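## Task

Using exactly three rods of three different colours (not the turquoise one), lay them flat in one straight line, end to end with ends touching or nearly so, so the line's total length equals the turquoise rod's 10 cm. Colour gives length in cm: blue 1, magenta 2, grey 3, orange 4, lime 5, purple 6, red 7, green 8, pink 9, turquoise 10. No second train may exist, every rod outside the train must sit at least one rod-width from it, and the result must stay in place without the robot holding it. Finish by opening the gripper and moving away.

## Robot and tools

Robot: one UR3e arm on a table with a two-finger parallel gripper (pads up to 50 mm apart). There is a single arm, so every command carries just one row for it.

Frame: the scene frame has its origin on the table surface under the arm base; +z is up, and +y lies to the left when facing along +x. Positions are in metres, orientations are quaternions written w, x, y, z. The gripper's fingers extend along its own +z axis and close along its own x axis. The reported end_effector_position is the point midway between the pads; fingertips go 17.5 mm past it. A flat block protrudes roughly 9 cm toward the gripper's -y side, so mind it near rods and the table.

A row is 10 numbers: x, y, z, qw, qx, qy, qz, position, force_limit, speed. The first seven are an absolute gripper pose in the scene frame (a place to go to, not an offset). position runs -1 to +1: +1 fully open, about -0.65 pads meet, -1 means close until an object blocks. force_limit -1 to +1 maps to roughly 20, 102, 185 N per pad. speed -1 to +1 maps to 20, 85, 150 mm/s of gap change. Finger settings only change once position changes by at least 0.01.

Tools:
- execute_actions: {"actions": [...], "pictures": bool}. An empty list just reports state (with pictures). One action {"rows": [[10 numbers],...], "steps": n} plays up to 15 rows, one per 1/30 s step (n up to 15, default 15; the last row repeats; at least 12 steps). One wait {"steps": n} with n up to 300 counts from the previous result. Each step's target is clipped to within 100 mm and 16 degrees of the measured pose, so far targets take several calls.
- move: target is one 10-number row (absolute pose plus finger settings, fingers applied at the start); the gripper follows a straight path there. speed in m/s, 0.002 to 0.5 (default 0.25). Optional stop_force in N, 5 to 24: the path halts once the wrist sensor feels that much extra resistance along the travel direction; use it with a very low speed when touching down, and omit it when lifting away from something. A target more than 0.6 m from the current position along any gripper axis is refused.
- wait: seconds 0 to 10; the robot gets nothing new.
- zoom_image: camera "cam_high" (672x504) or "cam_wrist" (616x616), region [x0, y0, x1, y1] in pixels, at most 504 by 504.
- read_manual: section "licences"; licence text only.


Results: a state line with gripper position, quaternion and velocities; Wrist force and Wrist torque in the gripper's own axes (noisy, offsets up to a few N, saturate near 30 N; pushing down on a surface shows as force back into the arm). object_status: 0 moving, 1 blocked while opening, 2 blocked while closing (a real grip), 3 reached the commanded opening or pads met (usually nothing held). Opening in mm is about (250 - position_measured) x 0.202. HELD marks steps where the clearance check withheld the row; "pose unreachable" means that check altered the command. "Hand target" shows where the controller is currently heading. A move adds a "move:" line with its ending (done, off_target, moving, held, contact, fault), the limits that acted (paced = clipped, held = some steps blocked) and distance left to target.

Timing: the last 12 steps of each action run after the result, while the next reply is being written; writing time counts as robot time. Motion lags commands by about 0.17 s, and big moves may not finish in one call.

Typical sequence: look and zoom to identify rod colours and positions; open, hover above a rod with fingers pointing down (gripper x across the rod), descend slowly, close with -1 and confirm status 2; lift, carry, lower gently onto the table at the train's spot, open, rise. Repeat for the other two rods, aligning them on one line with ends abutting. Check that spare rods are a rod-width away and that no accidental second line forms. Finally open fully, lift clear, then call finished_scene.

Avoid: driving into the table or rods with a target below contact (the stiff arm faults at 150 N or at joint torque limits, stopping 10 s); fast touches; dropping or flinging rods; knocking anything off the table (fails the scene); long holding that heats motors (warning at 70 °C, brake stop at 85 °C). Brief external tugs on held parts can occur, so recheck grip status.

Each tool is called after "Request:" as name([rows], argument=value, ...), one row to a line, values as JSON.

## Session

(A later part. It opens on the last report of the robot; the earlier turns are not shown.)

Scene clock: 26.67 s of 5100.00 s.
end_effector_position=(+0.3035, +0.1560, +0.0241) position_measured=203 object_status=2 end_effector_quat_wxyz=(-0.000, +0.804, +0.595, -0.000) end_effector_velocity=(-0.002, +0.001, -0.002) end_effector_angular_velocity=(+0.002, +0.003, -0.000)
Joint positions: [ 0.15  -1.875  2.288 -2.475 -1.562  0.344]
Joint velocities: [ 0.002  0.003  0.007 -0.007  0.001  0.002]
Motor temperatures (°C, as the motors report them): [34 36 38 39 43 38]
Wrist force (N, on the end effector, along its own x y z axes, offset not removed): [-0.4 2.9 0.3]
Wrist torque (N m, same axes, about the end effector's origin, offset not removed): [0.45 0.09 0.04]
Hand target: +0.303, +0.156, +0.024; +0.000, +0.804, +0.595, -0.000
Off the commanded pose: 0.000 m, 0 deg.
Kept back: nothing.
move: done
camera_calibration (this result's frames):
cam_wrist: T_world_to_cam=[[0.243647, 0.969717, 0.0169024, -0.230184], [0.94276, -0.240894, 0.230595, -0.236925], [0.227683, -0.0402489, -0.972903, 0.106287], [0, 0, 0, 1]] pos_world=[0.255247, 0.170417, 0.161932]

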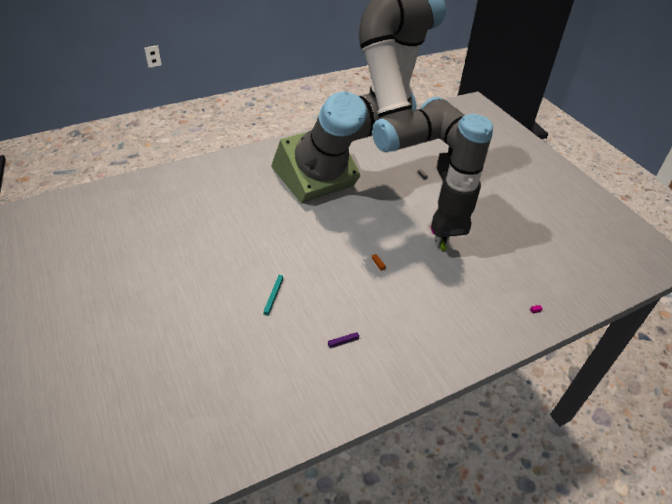

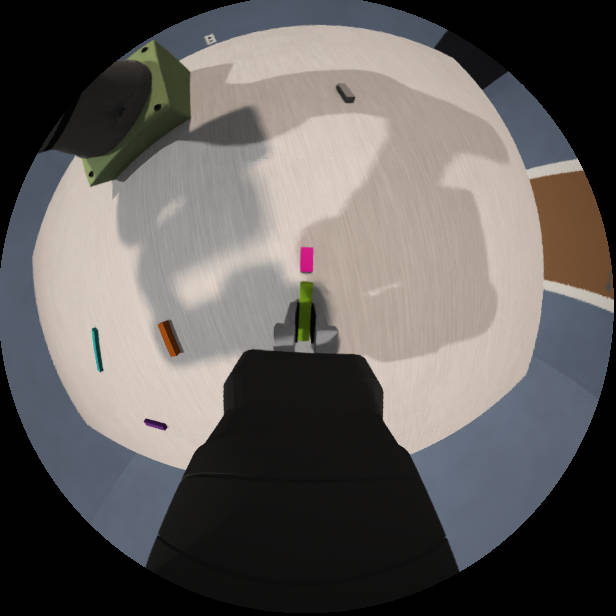

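Request:
move(target=[0.2942,0.1582,0.021,0,0.804,0.595,0,-1,-0.8,0], speed=0.015)

Request:
move(target=[0.2942,0.1582,0.014,0,0.804,0.595,0,-1,-0.8,0], speed=0.003, stop_force=5)

Request:
move(target=[0.2942,0.1582,0.021,0,0.804,0.595,0,0.3,-0.8,0], speed=0.005)

Request:
move(target=[0.2942,0.1582,0.06,0,0.804,0.595,0,0.3,-0.8,0])

Request:
zoom_image(camera="cam_wrist", region=[230, 200, 380, 350])

Request:
move(target=[0.085,0.257,0.045,0,0.663,0.749,0,0.3,-0.8,0])

Scene clock: 28.60 s of 5100.00 s.
end_effector_position=(+0.2943, +0.1582, +0.0211) position_measured=203 object_status=2 end_effector_quat_wxyz=(-0.000, +0.804, +0.595, -0.000) end_effector_velocity=(-0.002, +0.001, -0.001) end_effector_angular_velocity=(+0.001, -0.000, +0.000)
Joint positions: [ 0.164 -1.883  2.329 -2.508 -1.569  0.357]
Joint velocities: [ 0.003 -0.001  0.007 -0.007 -0.001  0.002]
Motor temperatures (°C, as the motors report them): [34 36 38 39 43 38]
Wrist force (N, on the end effector, along its own x y z axes, offset not removed): [-1.8 1.8 -1.2]
Wrist torque (N m, same axes, about the end effector's origin, offset not removed): [0.19 0.30 0.14]
Hand target: +0.294, +0.158, +0.021; +0.000, +0.804, +0.595, -0.000
Off the commanded pose: 0.000 m, 0 deg.
Kept back: nothing.
move: done
camera_calibration (this result's frames):
cam_wrist: T_world_to_cam=[[0.243657, 0.969714, 0.0169211, -0.23004], [0.942746, -0.240905, 0.23064, -0.227056], [0.227731, -0.0402446, -0.972892, 0.105479], [0, 0, 0, 1]] pos_world=[0.246086, 0.172619, 0.15888]

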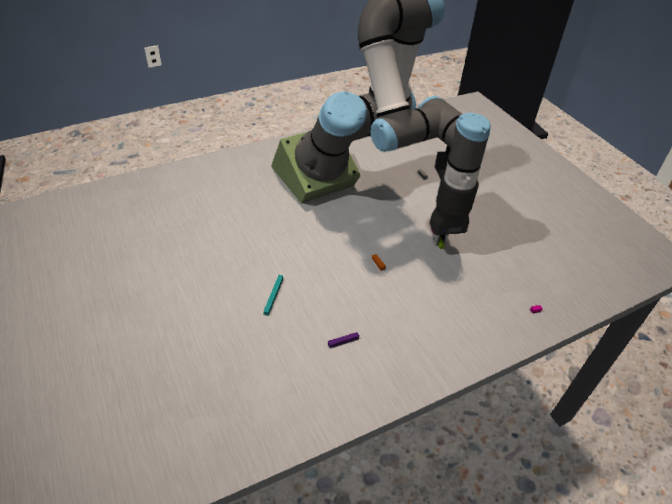

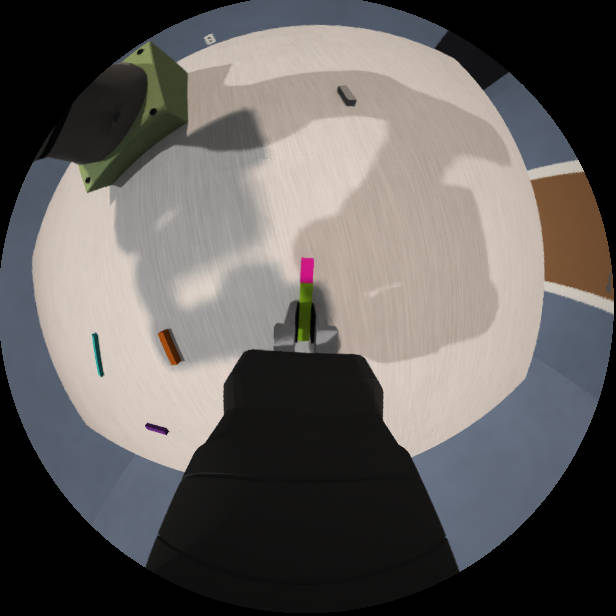

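Scene clock: 29.40 s of 5100.00 s.
end_effector_position=(+0.2942, +0.1581, +0.0197) position_measured=203 object_status=2 end_effector_quat_wxyz=(-0.000, +0.804, +0.595, -0.000) end_effector_velocity=(+0.001, -0.000, +0.001) end_effector_angular_velocity=(+0.000, -0.002, -0.000)
Joint positions: [ 0.164 -1.877  2.331 -2.516 -1.569  0.357]
Joint velocities: [-0.    -0.005 -0.003  0.007  0.    -0.   ]
Motor temperatures (°C, as the motors report them): [34 36 38 39 43 38]
Wrist force (N, on the end effector, along its own x y z axes, offset not removed): [-2.9 -3.0 -22.9]
Wrist torque (N m, same axes, about the end effector's origin, offset not removed): [0.25 -0.12 0.02]
Hand target: +0.294, +0.158, +0.020; -0.000, +0.804, +0.595, -0.000
Off the commanded pose: 0.006 m, 0 deg.
Kept back: nothing.
move: contact
camera_calibration (this result's frames):
cam_wrist: T_world_to_cam=[[0.243663, 0.969714, 0.0167952, -0.229976], [0.942801, -0.240892, 0.230428, -0.226637], [0.227495, -0.0403122, -0.972945, 0.104276], [0, 0, 0, 1]] pos_world=[0.245989, 0.17262, 0.157541]

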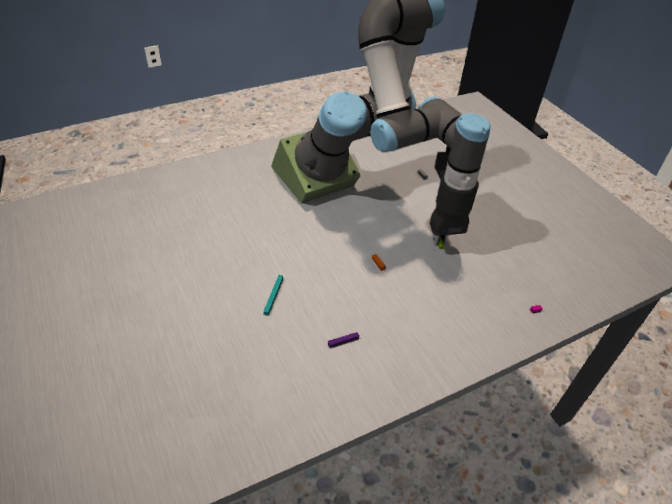

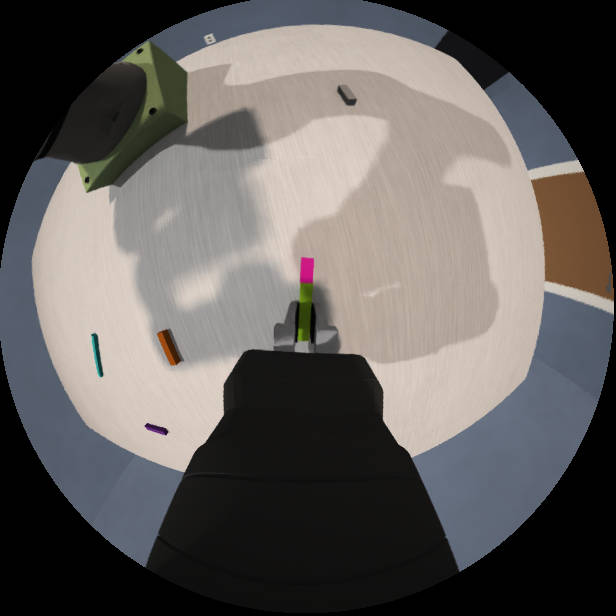

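Scene clock: 30.10 s of 5100.00 s.
end_effector_position=(+0.2942, +0.1582, +0.0210) position_measured=107 object_status=3 end_effector_quat_wxyz=(-0.000, +0.804, +0.595, +0.000) end_effector_velocity=(-0.000, +0.000, +0.000) end_effector_angular_velocity=(+0.001, +0.001, +0.000)
Joint positions: [ 0.164 -1.883  2.329 -2.509 -1.569  0.357]
Joint velocities: [ 0.    -0.001 -0.     0.003  0.001  0.   ]
Motor temperatures (°C, as the motors report them): [34 36 38 39 43 38]
Wrist force (N, on the end effector, along its own x y z axes, offset not removed): [-1.7 -0.7 -1.4]
Wrist torque (N m, same axes, about the end effector's origin, offset not removed): [-0.15 0.23 0.06]
Hand target: +0.294, +0.158, +0.021; +0.000, +0.804, +0.595, +0.000
Off the commanded pose: 0.000 m, 0 deg.
Kept back: nothing.
move: done
camera_calibration (this result's frames):
cam_wrist: T_world_to_cam=[[0.243671, 0.96971, 0.0169597, -0.230061], [0.942735, -0.240927, 0.230662, -0.226894], [0.227761, -0.0402171, -0.972886, 0.105404], [0, 0, 0, 1]] pos_world=[0.245953, 0.172667, 0.158783]

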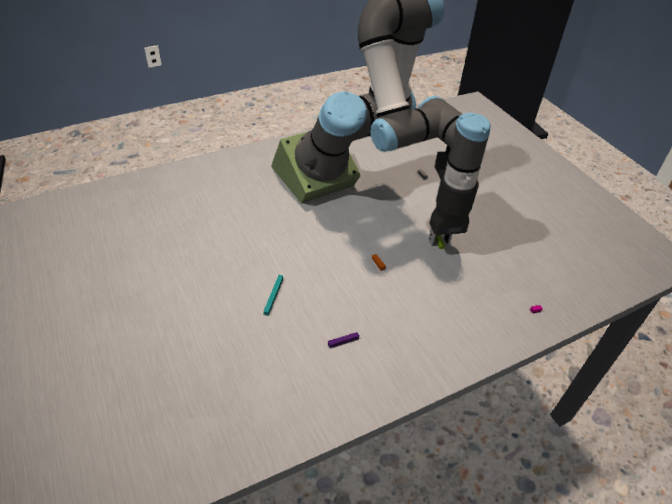

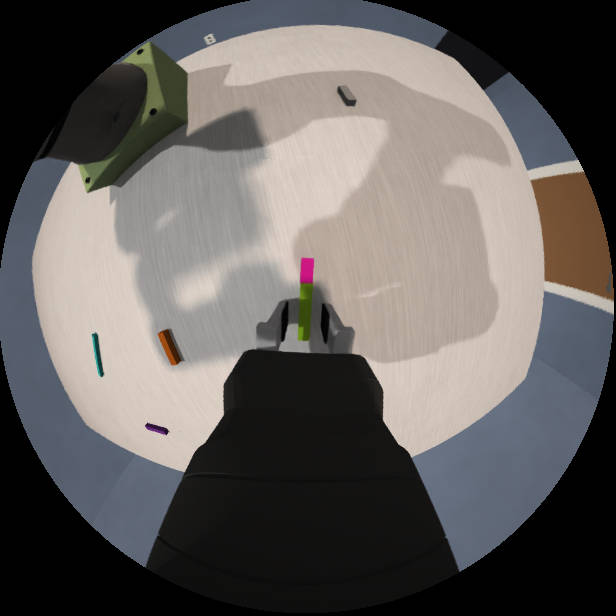

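Scene clock: 30.97 s of 5100.00 s.
end_effector_position=(+0.2942, +0.1582, +0.0598) position_measured=107 object_status=3 end_effector_quat_wxyz=(+0.000, +0.804, +0.595, +0.000) end_effector_velocity=(-0.000, +0.000, +0.002) end_effector_angular_velocity=(+0.003, +0.005, -0.000)
Joint positions: [ 0.164 -2.037  2.243 -2.269 -1.569  0.357]
Joint velocities: [-0.004 -0.007 -0.007  0.018  0.005 -0.003]
Motor temperatures (°C, as the motors report them): [34 36 38 39 43 38]
Wrist force (N, on the end effector, along its own x y z axes, offset not removed): [-0.1 2.1 -1.6]
Wrist torque (N m, same axes, about the end effector's origin, offset not removed): [0.31 -0.01 0.12]
Hand target: +0.294, +0.158, +0.060; +0.000, +0.804, +0.595, +0.000
Off the commanded pose: 0.000 m, 0 deg.
Kept back: nothing.
move: done
camera_calibration (this result's frames):
cam_wrist: T_world_to_cam=[[0.243658, 0.969715, 0.0168635, -0.230718], [0.942687, -0.240883, 0.230903, -0.235899], [0.227972, -0.0403645, -0.972831, 0.143127], [0, 0, 0, 1]] pos_world=[0.245966, 0.172684, 0.197599]

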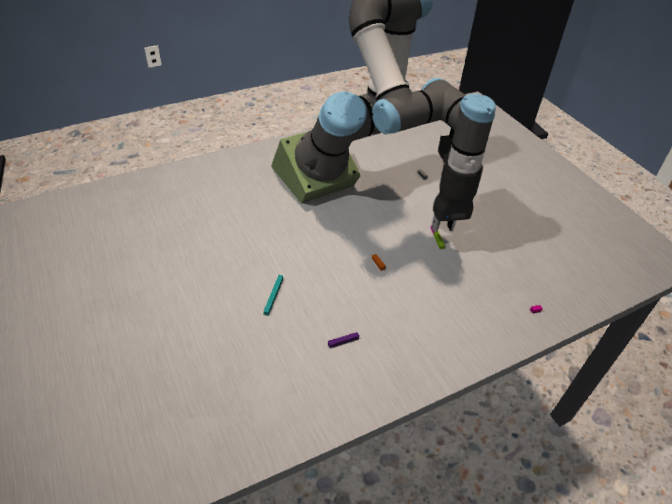

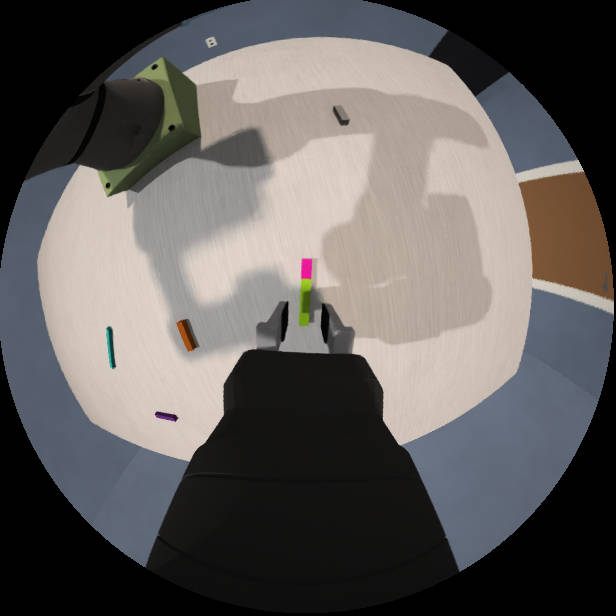

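Region (230, 200, 380, 350) of cam_wrist's 616x616 image, scaled by 3.360, with more detail than that image has.

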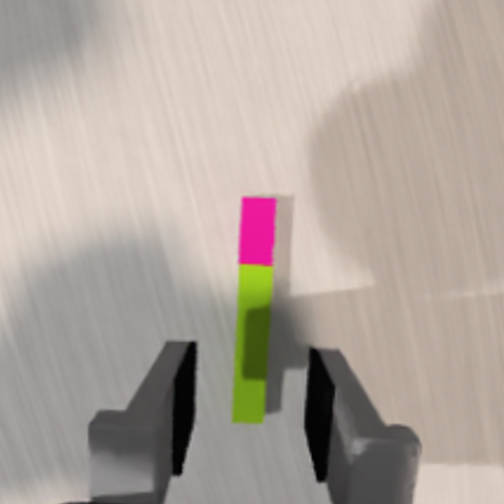

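Scene clock: 32.53 s of 5100.00 s.
end_effector_position=(+0.0851, +0.2565, +0.0452) position_measured=107 object_status=3 end_effector_quat_wxyz=(+0.000, +0.663, +0.749, +0.000) end_effector_velocity=(-0.001, +0.001, -0.001) end_effector_angular_velocity=(-0.010, -0.003, +0.000)
Joint positions: [ 1.173 -1.6    2.453 -2.703 -1.981  0.888]
Joint velocities: [ 0.013  0.017 -0.015  0.01  -0.012  0.017]
Motor temperatures (°C, as the motors report them): [34 36 38 39 43 38]
Wrist force (N, on the end effector, along its own x y z axes, offset not removed): [-0.5 2.1 -0.7]
Wrist torque (N m, same axes, about the end effector's origin, offset not removed): [0.31 0.09 0.00]
Hand target: +0.085, +0.257, +0.045; +0.001, +0.663, +0.749, +0.000
Off the commanded pose: 0.001 m, 0 deg.
Kept back: nothing.
move: done
camera_calibration (this result's frames):
cam_wrist: T_world_to_cam=[[-0.17165, 0.98501, 0.0170743, -0.24338], [0.959159, 0.163139, 0.231085, -0.116707], [0.224836, 0.0560427, -0.972784, 0.156088], [0, 0, 0, 1]] pos_world=[0.03507, 0.250024, 0.182965]

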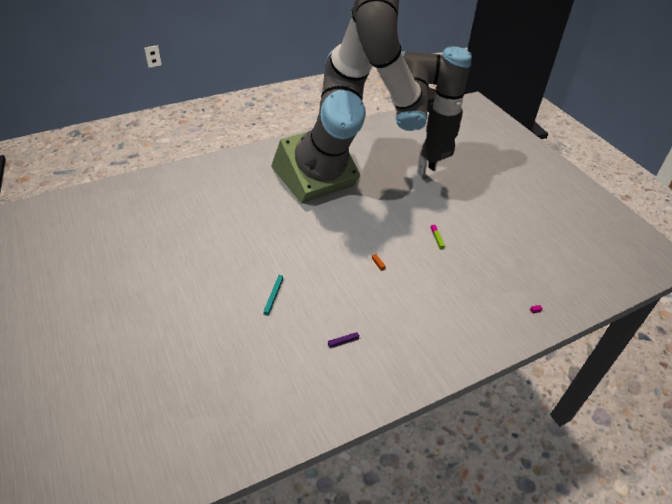

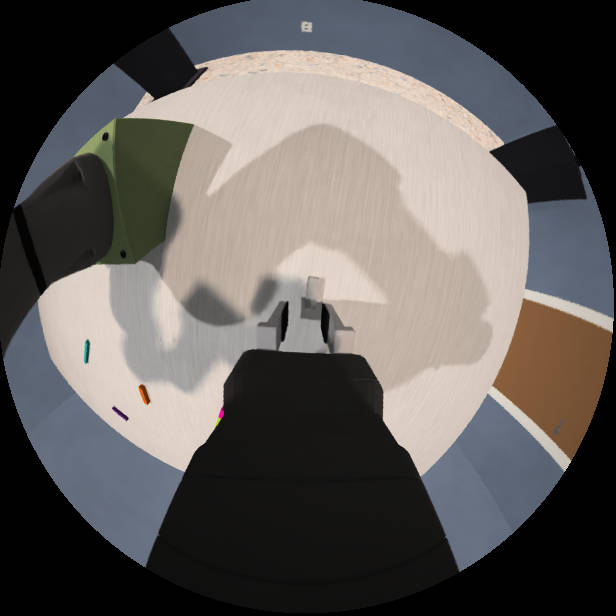

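Request:
move(target=[0.072,0.2635,0.024,0,0.67,0.742,0,0.3,-0.8,0], speed=0.05)

Request:
zoom_image(camera="cam_wrist", region=[230, 230, 380, 380])

Scene clock: 34.13 s of 5100.00 s.
end_effector_position=(+0.0720, +0.2634, +0.0241) position_measured=107 object_status=3 end_effector_quat_wxyz=(-0.000, +0.670, +0.742, -0.000) end_effector_velocity=(-0.001, +0.001, -0.001) end_effector_angular_velocity=(+0.002, -0.001, -0.000)
Joint positions: [ 1.195 -1.444  2.469 -2.867 -1.986  0.931]
Joint velocities: [ 0.002  0.011  0.001 -0.013 -0.001  0.002]
Motor temperatures (°C, as the motors report them): [34 36 38 39 43 38]
Wrist force (N, on the end effector, along its own x y z axes, offset not removed): [0.0 0.9 0.2]
Wrist torque (N m, same axes, about the end effector's origin, offset not removed): [0.20 0.02 0.03]
Hand target: +0.072, +0.263, +0.024; +0.000, +0.670, +0.742, +0.000
Off the commanded pose: 0.000 m, 0 deg.
Kept back: nothing.
move: done
camera_calibration (this result's frames):
cam_wrist: T_world_to_cam=[[-0.151777, 0.988271, 0.0168655, -0.254414], [0.962358, 0.143863, 0.230585, -0.0956224], [0.225455, 0.0512283, -0.972906, 0.139408], [0, 0, 0, 1]] pos_world=[0.0219787, 0.258044, 0.161971]

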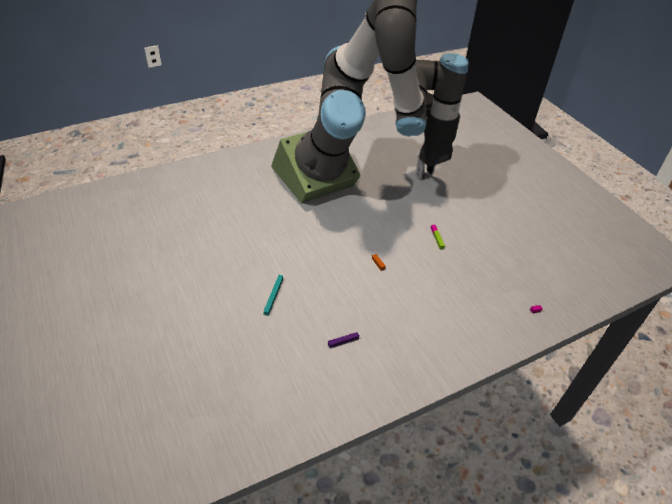

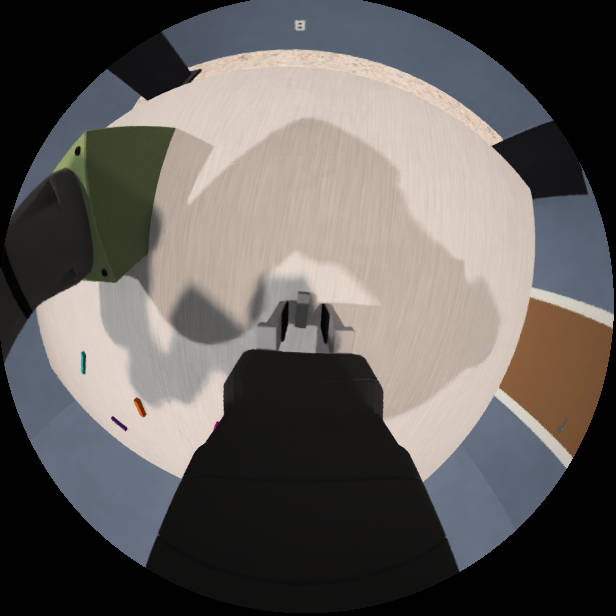

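Region (230, 230, 380, 380) of cam_wrist's 616x616 image, scaled by 3.360, with more detail than that image has.

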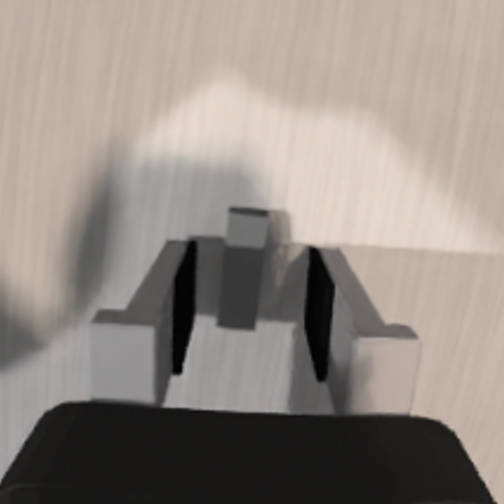

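Request:
move(target=[0.072,0.2635,0.021,0,0.67,0.742,0,0.3,-0.8,0], speed=0.01)

Request:
move(target=[0.072,0.2635,0.021,0,0.67,0.742,0,-1,-0.8,0])

Request:
move(target=[0.085,0.2635,0.055,0,0.67,0.742,0,-1,-0.8,0])

Request:
move(target=[0.344,0.143,0.05,0,0.804,0.595,0,-1,-0.8,0])

Request:
move(target=[0.344,0.143,0.025,0,0.804,0.595,0,-1,-0.8,0], speed=0.05)

Request:
zoom_image(camera="cam_wrist", region=[230, 190, 380, 340])

Scene clock: 35.40 s of 5100.00 s.
end_effector_position=(+0.0720, +0.2635, +0.0211) position_measured=107 object_status=3 end_effector_quat_wxyz=(+0.000, +0.670, +0.742, -0.000) end_effector_velocity=(-0.000, +0.000, -0.001) end_effector_angular_velocity=(+0.000, -0.000, +0.000)
Joint positions: [ 1.19  -1.427  2.474 -2.89  -1.985  0.926]
Joint velocities: [-0.002  0.006  0.002 -0.01   0.001 -0.002]
Motor temperatures (°C, as the motors report them): [34 36 38 39 43 38]
Wrist force (N, on the end effector, along its own x y z axes, offset not removed): [-1.1 2.2 0.6]
Wrist torque (N m, same axes, about the end effector's origin, offset not removed): [0.33 0.18 0.00]
Hand target: +0.072, +0.264, +0.021; -0.000, +0.670, +0.742, -0.000
Off the commanded pose: 0.000 m, 0 deg.
Kept back: nothing.
move: done
camera_calibration (this result's frames):
cam_wrist: T_world_to_cam=[[-0.151691, 0.988283, 0.0169008, -0.25445], [0.962358, 0.143767, 0.230646, -0.0948574], [0.225514, 0.0512515, -0.972891, 0.136444], [0, 0, 0, 1]] pos_world=[0.0219191, 0.258113, 0.158924]

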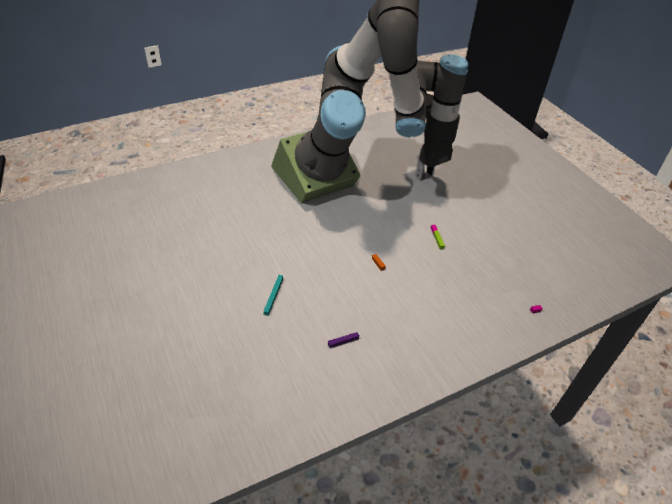

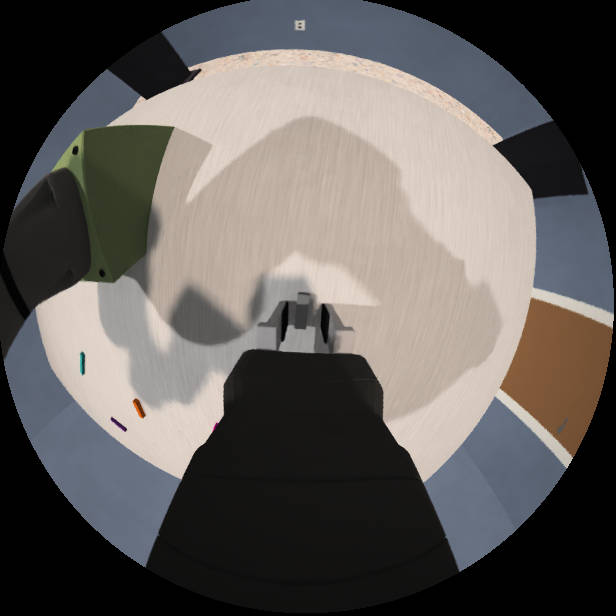

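Scene clock: 36.10 s of 5100.00 s.
end_effector_position=(+0.0720, +0.2635, +0.0210) position_measured=203 object_status=2 end_effector_quat_wxyz=(+0.000, +0.670, +0.742, +0.000) end_effector_velocity=(+0.000, -0.000, -0.000) end_effector_angular_velocity=(-0.000, -0.000, -0.001)
Joint positions: [ 1.19  -1.426  2.474 -2.891 -1.985  0.925]
Joint velocities: [-0.001  0.    -0.    -0.    -0.    -0.   ]
Motor temperatures (°C, as the motors report them): [34 36 38 39 43 38]
Wrist force (N, on the end effector, along its own x y z axes, offset not removed): [-3.4 1.5 -10.1]
Wrist torque (N m, same axes, about the end effector's origin, offset not removed): [0.29 0.04 0.00]
Hand target: +0.072, +0.264, +0.021; -0.000, +0.670, +0.742, -0.000
Off the commanded pose: 0.000 m, 0 deg.
Kept back: nothing.
move: done
camera_calibration (this result's frames):
cam_wrist: T_world_to_cam=[[-0.151693, 0.988282, 0.0169592, -0.254455], [0.962347, 0.143753, 0.230704, -0.0948448], [0.225562, 0.0513167, -0.972876, 0.136335], [0, 0, 0, 1]] pos_world=[0.0219225, 0.258111, 0.158834]

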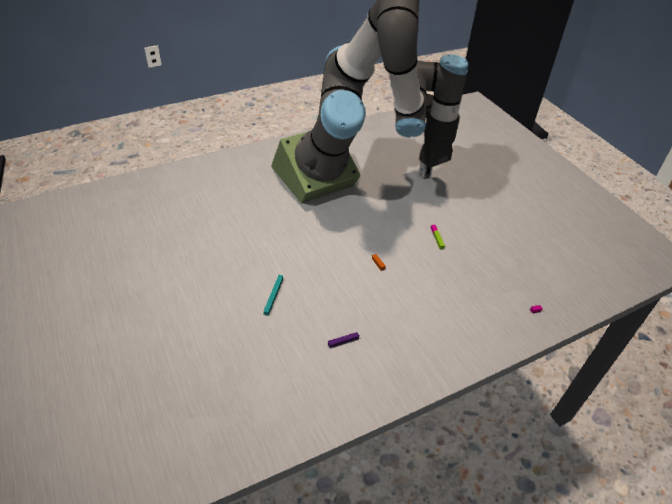

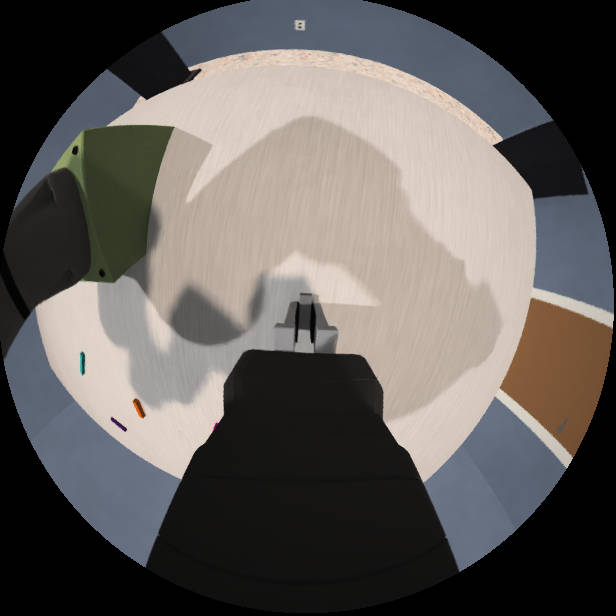

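Scene clock: 36.97 s of 5100.00 s.
end_effector_position=(+0.0850, +0.2635, +0.0548) position_measured=203 object_status=2 end_effector_quat_wxyz=(-0.000, +0.670, +0.742, +0.000) end_effector_velocity=(+0.001, +0.000, +0.002) end_effector_angular_velocity=(-0.002, +0.002, -0.001)
Joint positions: [ 1.205 -1.614  2.399 -2.622 -1.989  0.942]
Joint velocities: [ 0.001 -0.008 -0.01   0.021  0.     0.003]
Motor temperatures (°C, as the motors report them): [34 36 38 39 43 38]
Wrist force (N, on the end effector, along its own x y z axes, offset not removed): [-1.9 0.6 -1.1]
Wrist torque (N m, same axes, about the end effector's origin, offset not removed): [0.05 0.30 -0.01]
Hand target: +0.085, +0.264, +0.055; +0.000, +0.670, +0.742, +0.000
Off the commanded pose: 0.000 m, 0 deg.
Kept back: nothing.
move: done
camera_calibration (this result's frames):
cam_wrist: T_world_to_cam=[[-0.151713, 0.988274, 0.0172691, -0.253097], [0.962297, 0.14369, 0.230951, -0.115097], [0.225761, 0.0516563, -0.972812, 0.166179], [0, 0, 0, 1]] pos_world=[0.0348426, 0.258083, 0.192613]

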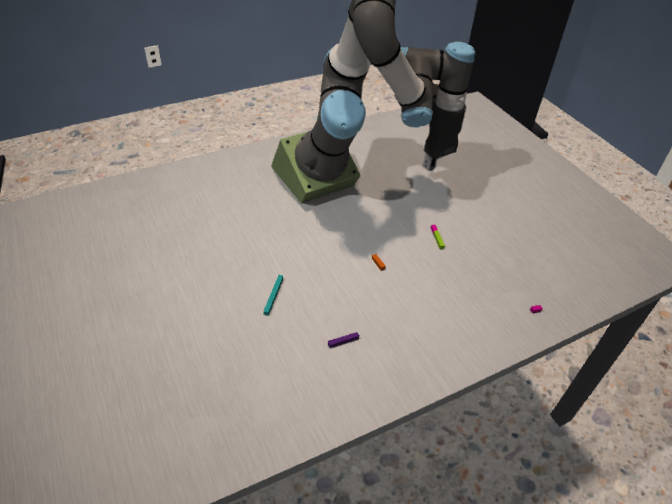

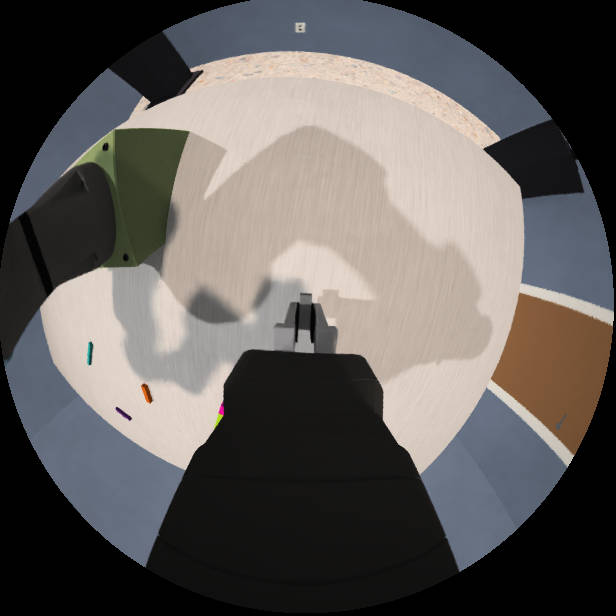

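Scene clock: 38.73 s of 5100.00 s.
end_effector_position=(+0.3439, +0.1436, +0.0499) position_measured=203 object_status=2 end_effector_quat_wxyz=(-0.000, +0.804, +0.595, -0.000) end_effector_velocity=(+0.002, -0.000, -0.000) end_effector_angular_velocity=(-0.000, -0.000, -0.001)
Joint positions: [ 0.082 -1.87   2.079 -2.27  -1.529  0.285]
Joint velocities: [-0.001  0.006 -0.008  0.002  0.001  0.   ]
Motor temperatures (°C, as the motors report them): [34 36 38 39 43 38]
Wrist force (N, on the end effector, along its own x y z axes, offset not removed): [-0.3 2.4 0.3]
Wrist torque (N m, same axes, about the end effector's origin, offset not removed): [0.43 0.00 0.02]
Hand target: +0.344, +0.144, +0.050; -0.001, +0.804, +0.595, -0.000
Off the commanded pose: 0.001 m, 0 deg.
Kept back: nothing.
move: done
camera_calibration (this result's frames):
cam_wrist: T_world_to_cam=[[0.244103, 0.969591, 0.0175336, -0.228618], [0.942774, -0.241508, 0.229895, -0.283809], [0.227138, -0.0395877, -0.973058, 0.121792], [0, 0, 0, 1]] pos_world=[0.29571, 0.157945, 0.187765]

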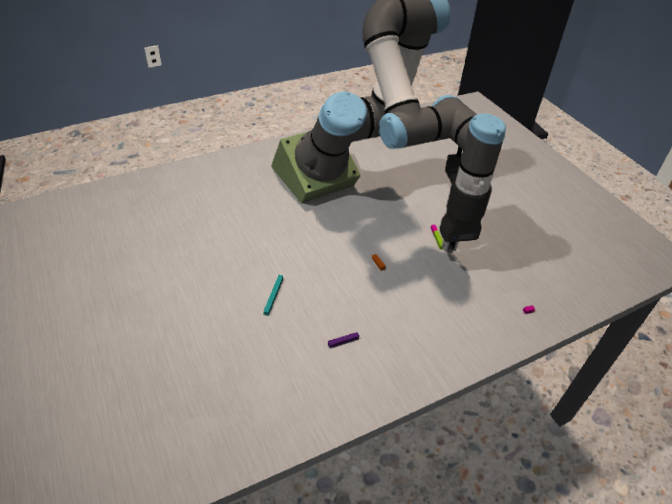

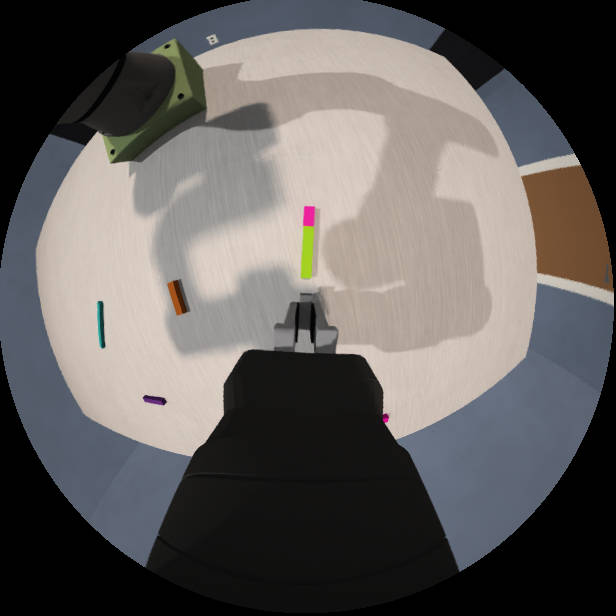

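Scene clock: 39.60 s of 5100.00 s.
end_effector_position=(+0.3440, +0.1430, +0.0252) position_measured=203 object_status=2 end_effector_quat_wxyz=(-0.000, +0.804, +0.595, -0.000) end_effector_velocity=(+0.000, +0.001, -0.002) end_effector_angular_velocity=(+0.001, -0.002, +0.000)
Joint positions: [ 0.085 -1.786  2.128 -2.402 -1.531  0.287]
Joint velocities: [ 0.001  0.007  0.003 -0.012  0.001  0.001]
Motor temperatures (°C, as the motors report them): [34 36 38 39 43 38]
Wrist force (N, on the end effector, along its own x y z axes, offset not removed): [-1.8 2.0 -1.3]
Wrist torque (N m, same axes, about the end effector's origin, offset not removed): [0.28 0.30 -0.02]
Hand target: +0.344, +0.143, +0.025; -0.000, +0.804, +0.595, -0.000
Off the commanded pose: 0.000 m, 0 deg.
Kept back: nothing.
move: done
camera_calibration (this result's frames):
cam_wrist: T_world_to_cam=[[0.243671, 0.96971, 0.0169489, -0.227522], [0.942754, -0.240927, 0.230583, -0.27844], [0.227682, -0.0402077, -0.972905, 0.0976106], [0, 0, 0, 1]] pos_world=[0.295716, 0.157472, 0.163026]

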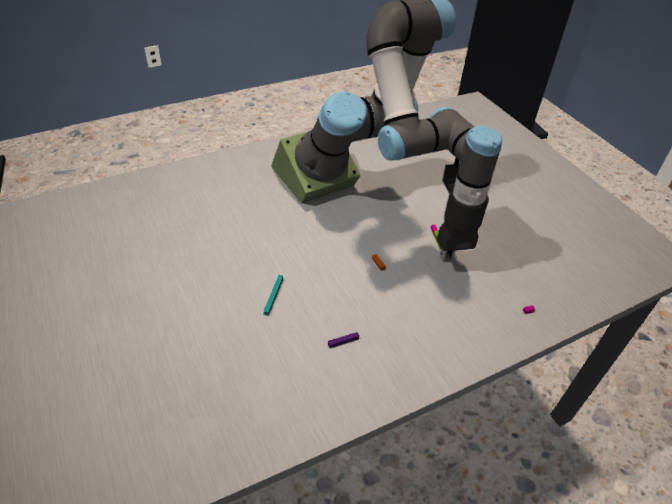

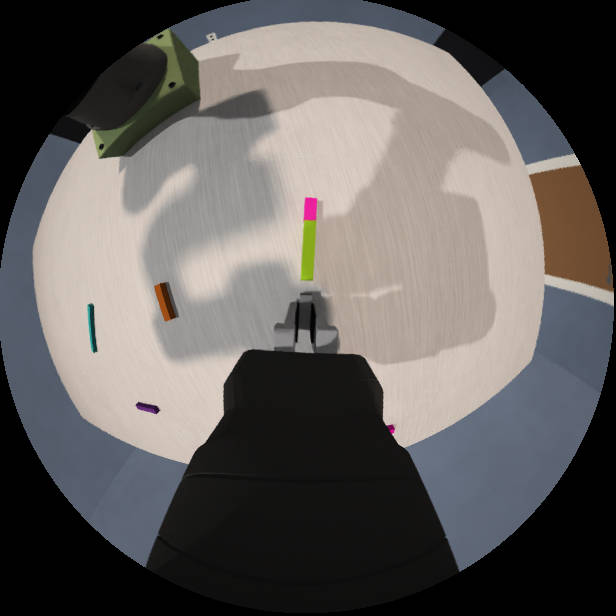

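Region (230, 190, 380, 340) of cam_wrist's 616x616 image, scaled by 3.360, with more detail than that image has.

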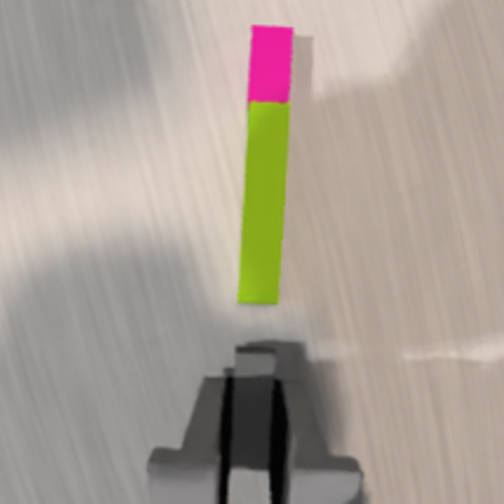

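Aligned; gap about 11 mm.

Request:
move(target=[0.3325,0.1465,0.0215,0,0.804,0.595,0,-1,-0.8,0], speed=0.015)

Request:
move(target=[0.3325,0.1465,0.0215,0,0.804,0.595,0,0.3,-0.8,-0.5])

Request:
move(target=[0.345,0.143,0.09,0,0.804,0.595,0,0.3,-0.8,0], speed=0.15)

Request:
zoom_image(camera="cam_wrist", region=[250, 210, 360, 320])

Scene clock: 41.27 s of 5100.00 s.
end_effector_position=(+0.3326, +0.1464, +0.0216) position_measured=203 object_status=2 end_effector_quat_wxyz=(-0.000, +0.804, +0.595, -0.000) end_effector_velocity=(-0.002, -0.000, -0.000) end_effector_angular_velocity=(-0.002, -0.000, -0.000)
Joint positions: [ 0.101 -1.8    2.18  -2.441 -1.539  0.301]
Joint velocities: [ 0.002 -0.002  0.007 -0.005 -0.002  0.002]
Motor temperatures (°C, as the motors report them): [34 36 38 39 43 38]
Wrist force (N, on the end effector, along its own x y z axes, offset not removed): [-0.9 0.8 1.6]
Wrist torque (N m, same axes, about the end effector's origin, offset not removed): [0.21 0.13 0.04]
Hand target: +0.332, +0.146, +0.022; +0.000, +0.804, +0.595, -0.000
Off the commanded pose: 0.000 m, 0 deg.
Kept back: nothing.
move: done
camera_calibration (this result's frames):
cam_wrist: T_world_to_cam=[[0.243656, 0.969714, 0.0169155, -0.228025], [0.942747, -0.240903, 0.230639, -0.266099], [0.227729, -0.0402495, -0.972892, 0.0967723], [0, 0, 0, 1]] pos_world=[0.284386, 0.16091, 0.159379]

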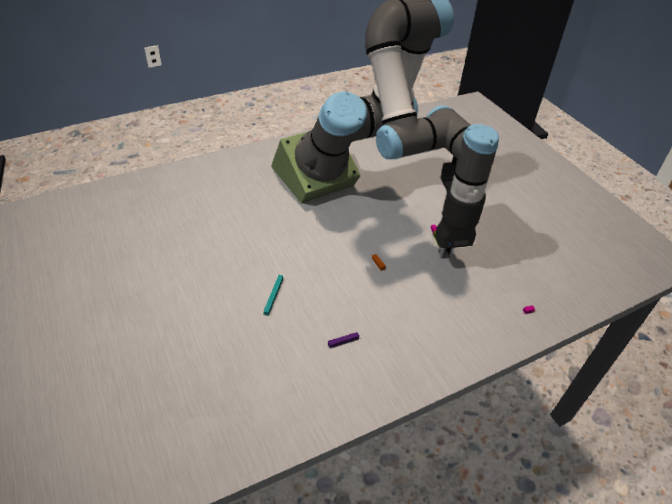

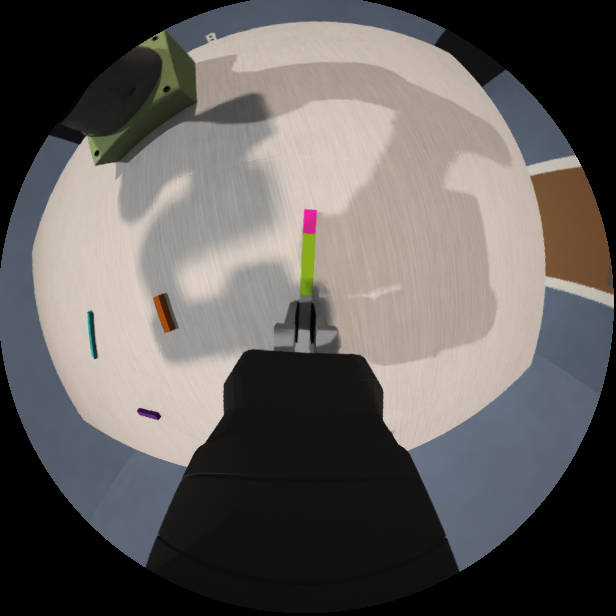

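Scene clock: 41.97 s of 5100.00 s.
end_effector_position=(+0.3325, +0.1465, +0.0215) position_measured=107 object_status=3 end_effector_quat_wxyz=(-0.000, +0.804, +0.595, -0.000) end_effector_velocity=(-0.001, -0.000, -0.000) end_effector_angular_velocity=(-0.000, +0.003, +0.000)
Joint positions: [ 0.101 -1.8    2.181 -2.442 -1.539  0.301]
Joint velocities: [ 0.     0.001  0.     0.001 -0.     0.   ]
Motor temperatures (°C, as the motors report them): [34 36 38 39 43 38]
Wrist force (N, on the end effector, along its own x y z axes, offset not removed): [1.4 1.2 -1.0]
Wrist torque (N m, same axes, about the end effector's origin, offset not removed): [0.21 -0.23 -0.02]
Hand target: +0.332, +0.146, +0.022; +0.000, +0.804, +0.595, -0.000
Off the commanded pose: 0.000 m, 0 deg.
Kept back: nothing.
move: done
camera_calibration (this result's frames):
cam_wrist: T_world_to_cam=[[0.24367, 0.96971, 0.0169322, -0.22805], [0.942738, -0.24092, 0.230655, -0.265946], [0.227748, -0.0402412, -0.972888, 0.0967411], [0, 0, 0, 1]] pos_world=[0.284254, 0.160963, 0.159321]

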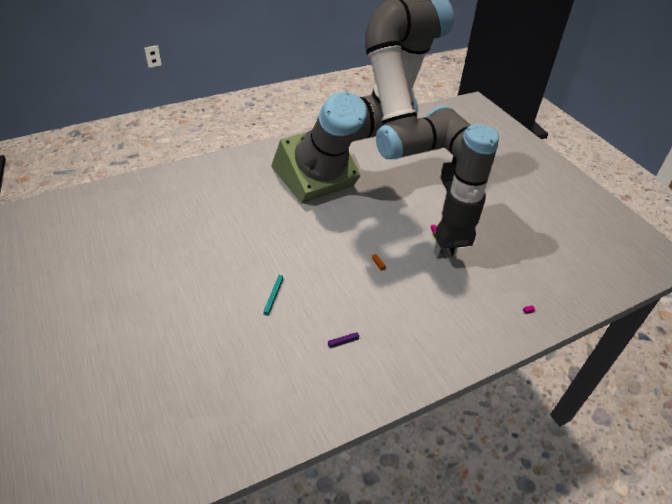

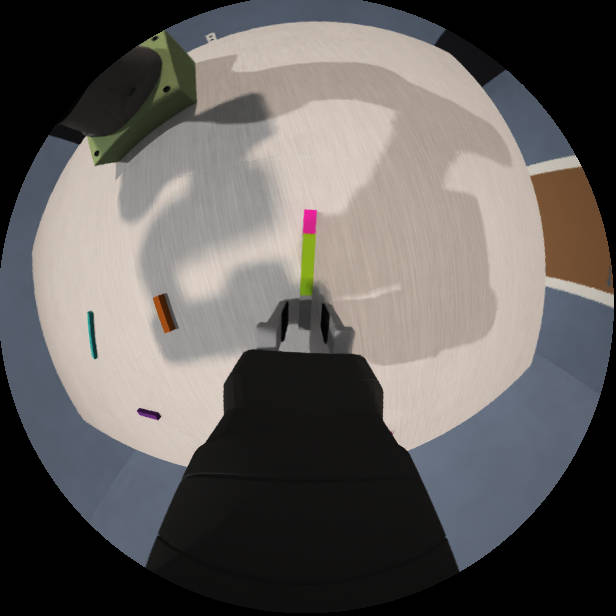

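Scene clock: 42.93 s of 5100.00 s.
end_effector_position=(+0.3450, +0.1430, +0.0898) position_measured=107 object_status=3 end_effector_quat_wxyz=(+0.000, +0.804, +0.595, +0.000) end_effector_velocity=(+0.001, -0.000, +0.002) end_effector_angular_velocity=(+0.001, +0.001, +0.001)
Joint positions: [ 0.072 -1.974  1.974 -2.061 -1.525  0.275]
Joint velocities: [-0.003 -0.003 -0.011  0.015  0.002 -0.003]
Motor temperatures (°C, as the motors report them): [34 36 38 39 43 38]
Wrist force (N, on the end effector, along its own x y z axes, offset not removed): [0.7 2.7 -0.7]
Wrist torque (N m, same axes, about the end effector's origin, offset not removed): [0.48 -0.08 0.08]
Hand target: +0.345, +0.143, +0.090; -0.000, +0.804, +0.595, +0.000
Off the commanded pose: 0.000 m, 0 deg.
Kept back: nothing.
move: done
camera_calibration (this result's frames):
cam_wrist: T_world_to_cam=[[0.243696, 0.969704, 0.0169509, -0.228884], [0.942652, -0.240935, 0.230994, -0.294364], [0.22808, -0.0403133, -0.972808, 0.16007], [0, 0, 0, 1]] pos_world=[0.296752, 0.15748, 0.227594]

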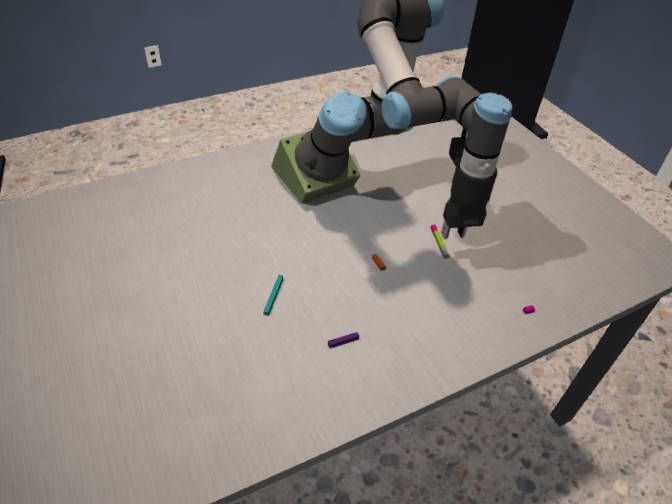

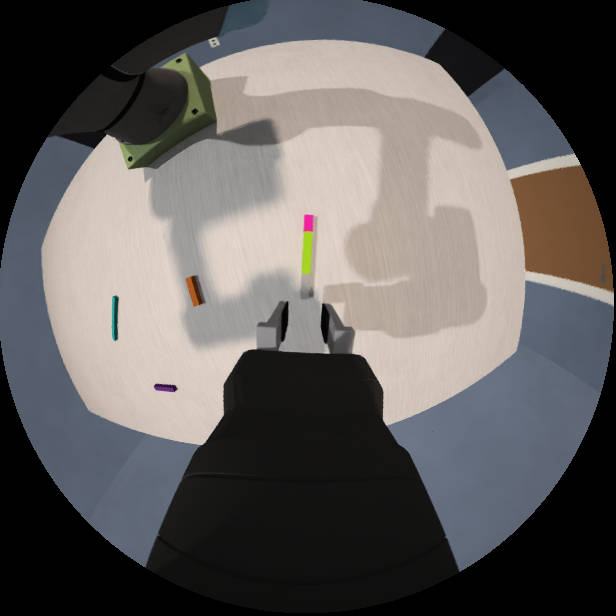

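Region (250, 210, 360, 320) of cam_wrist's 616x616 image, scaled by 4.582, with more detail than that image has.

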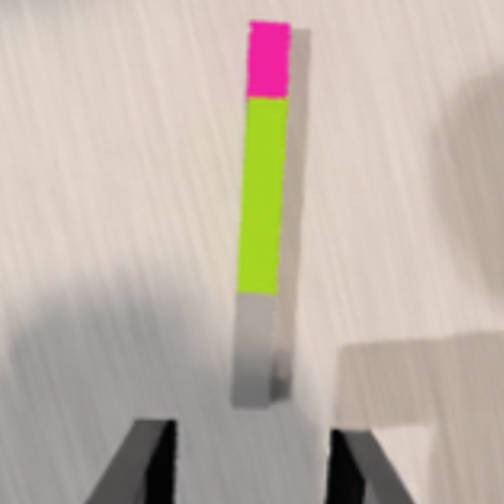

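Request:
finished_scene(scene=1)

The scene is finished: the task was done.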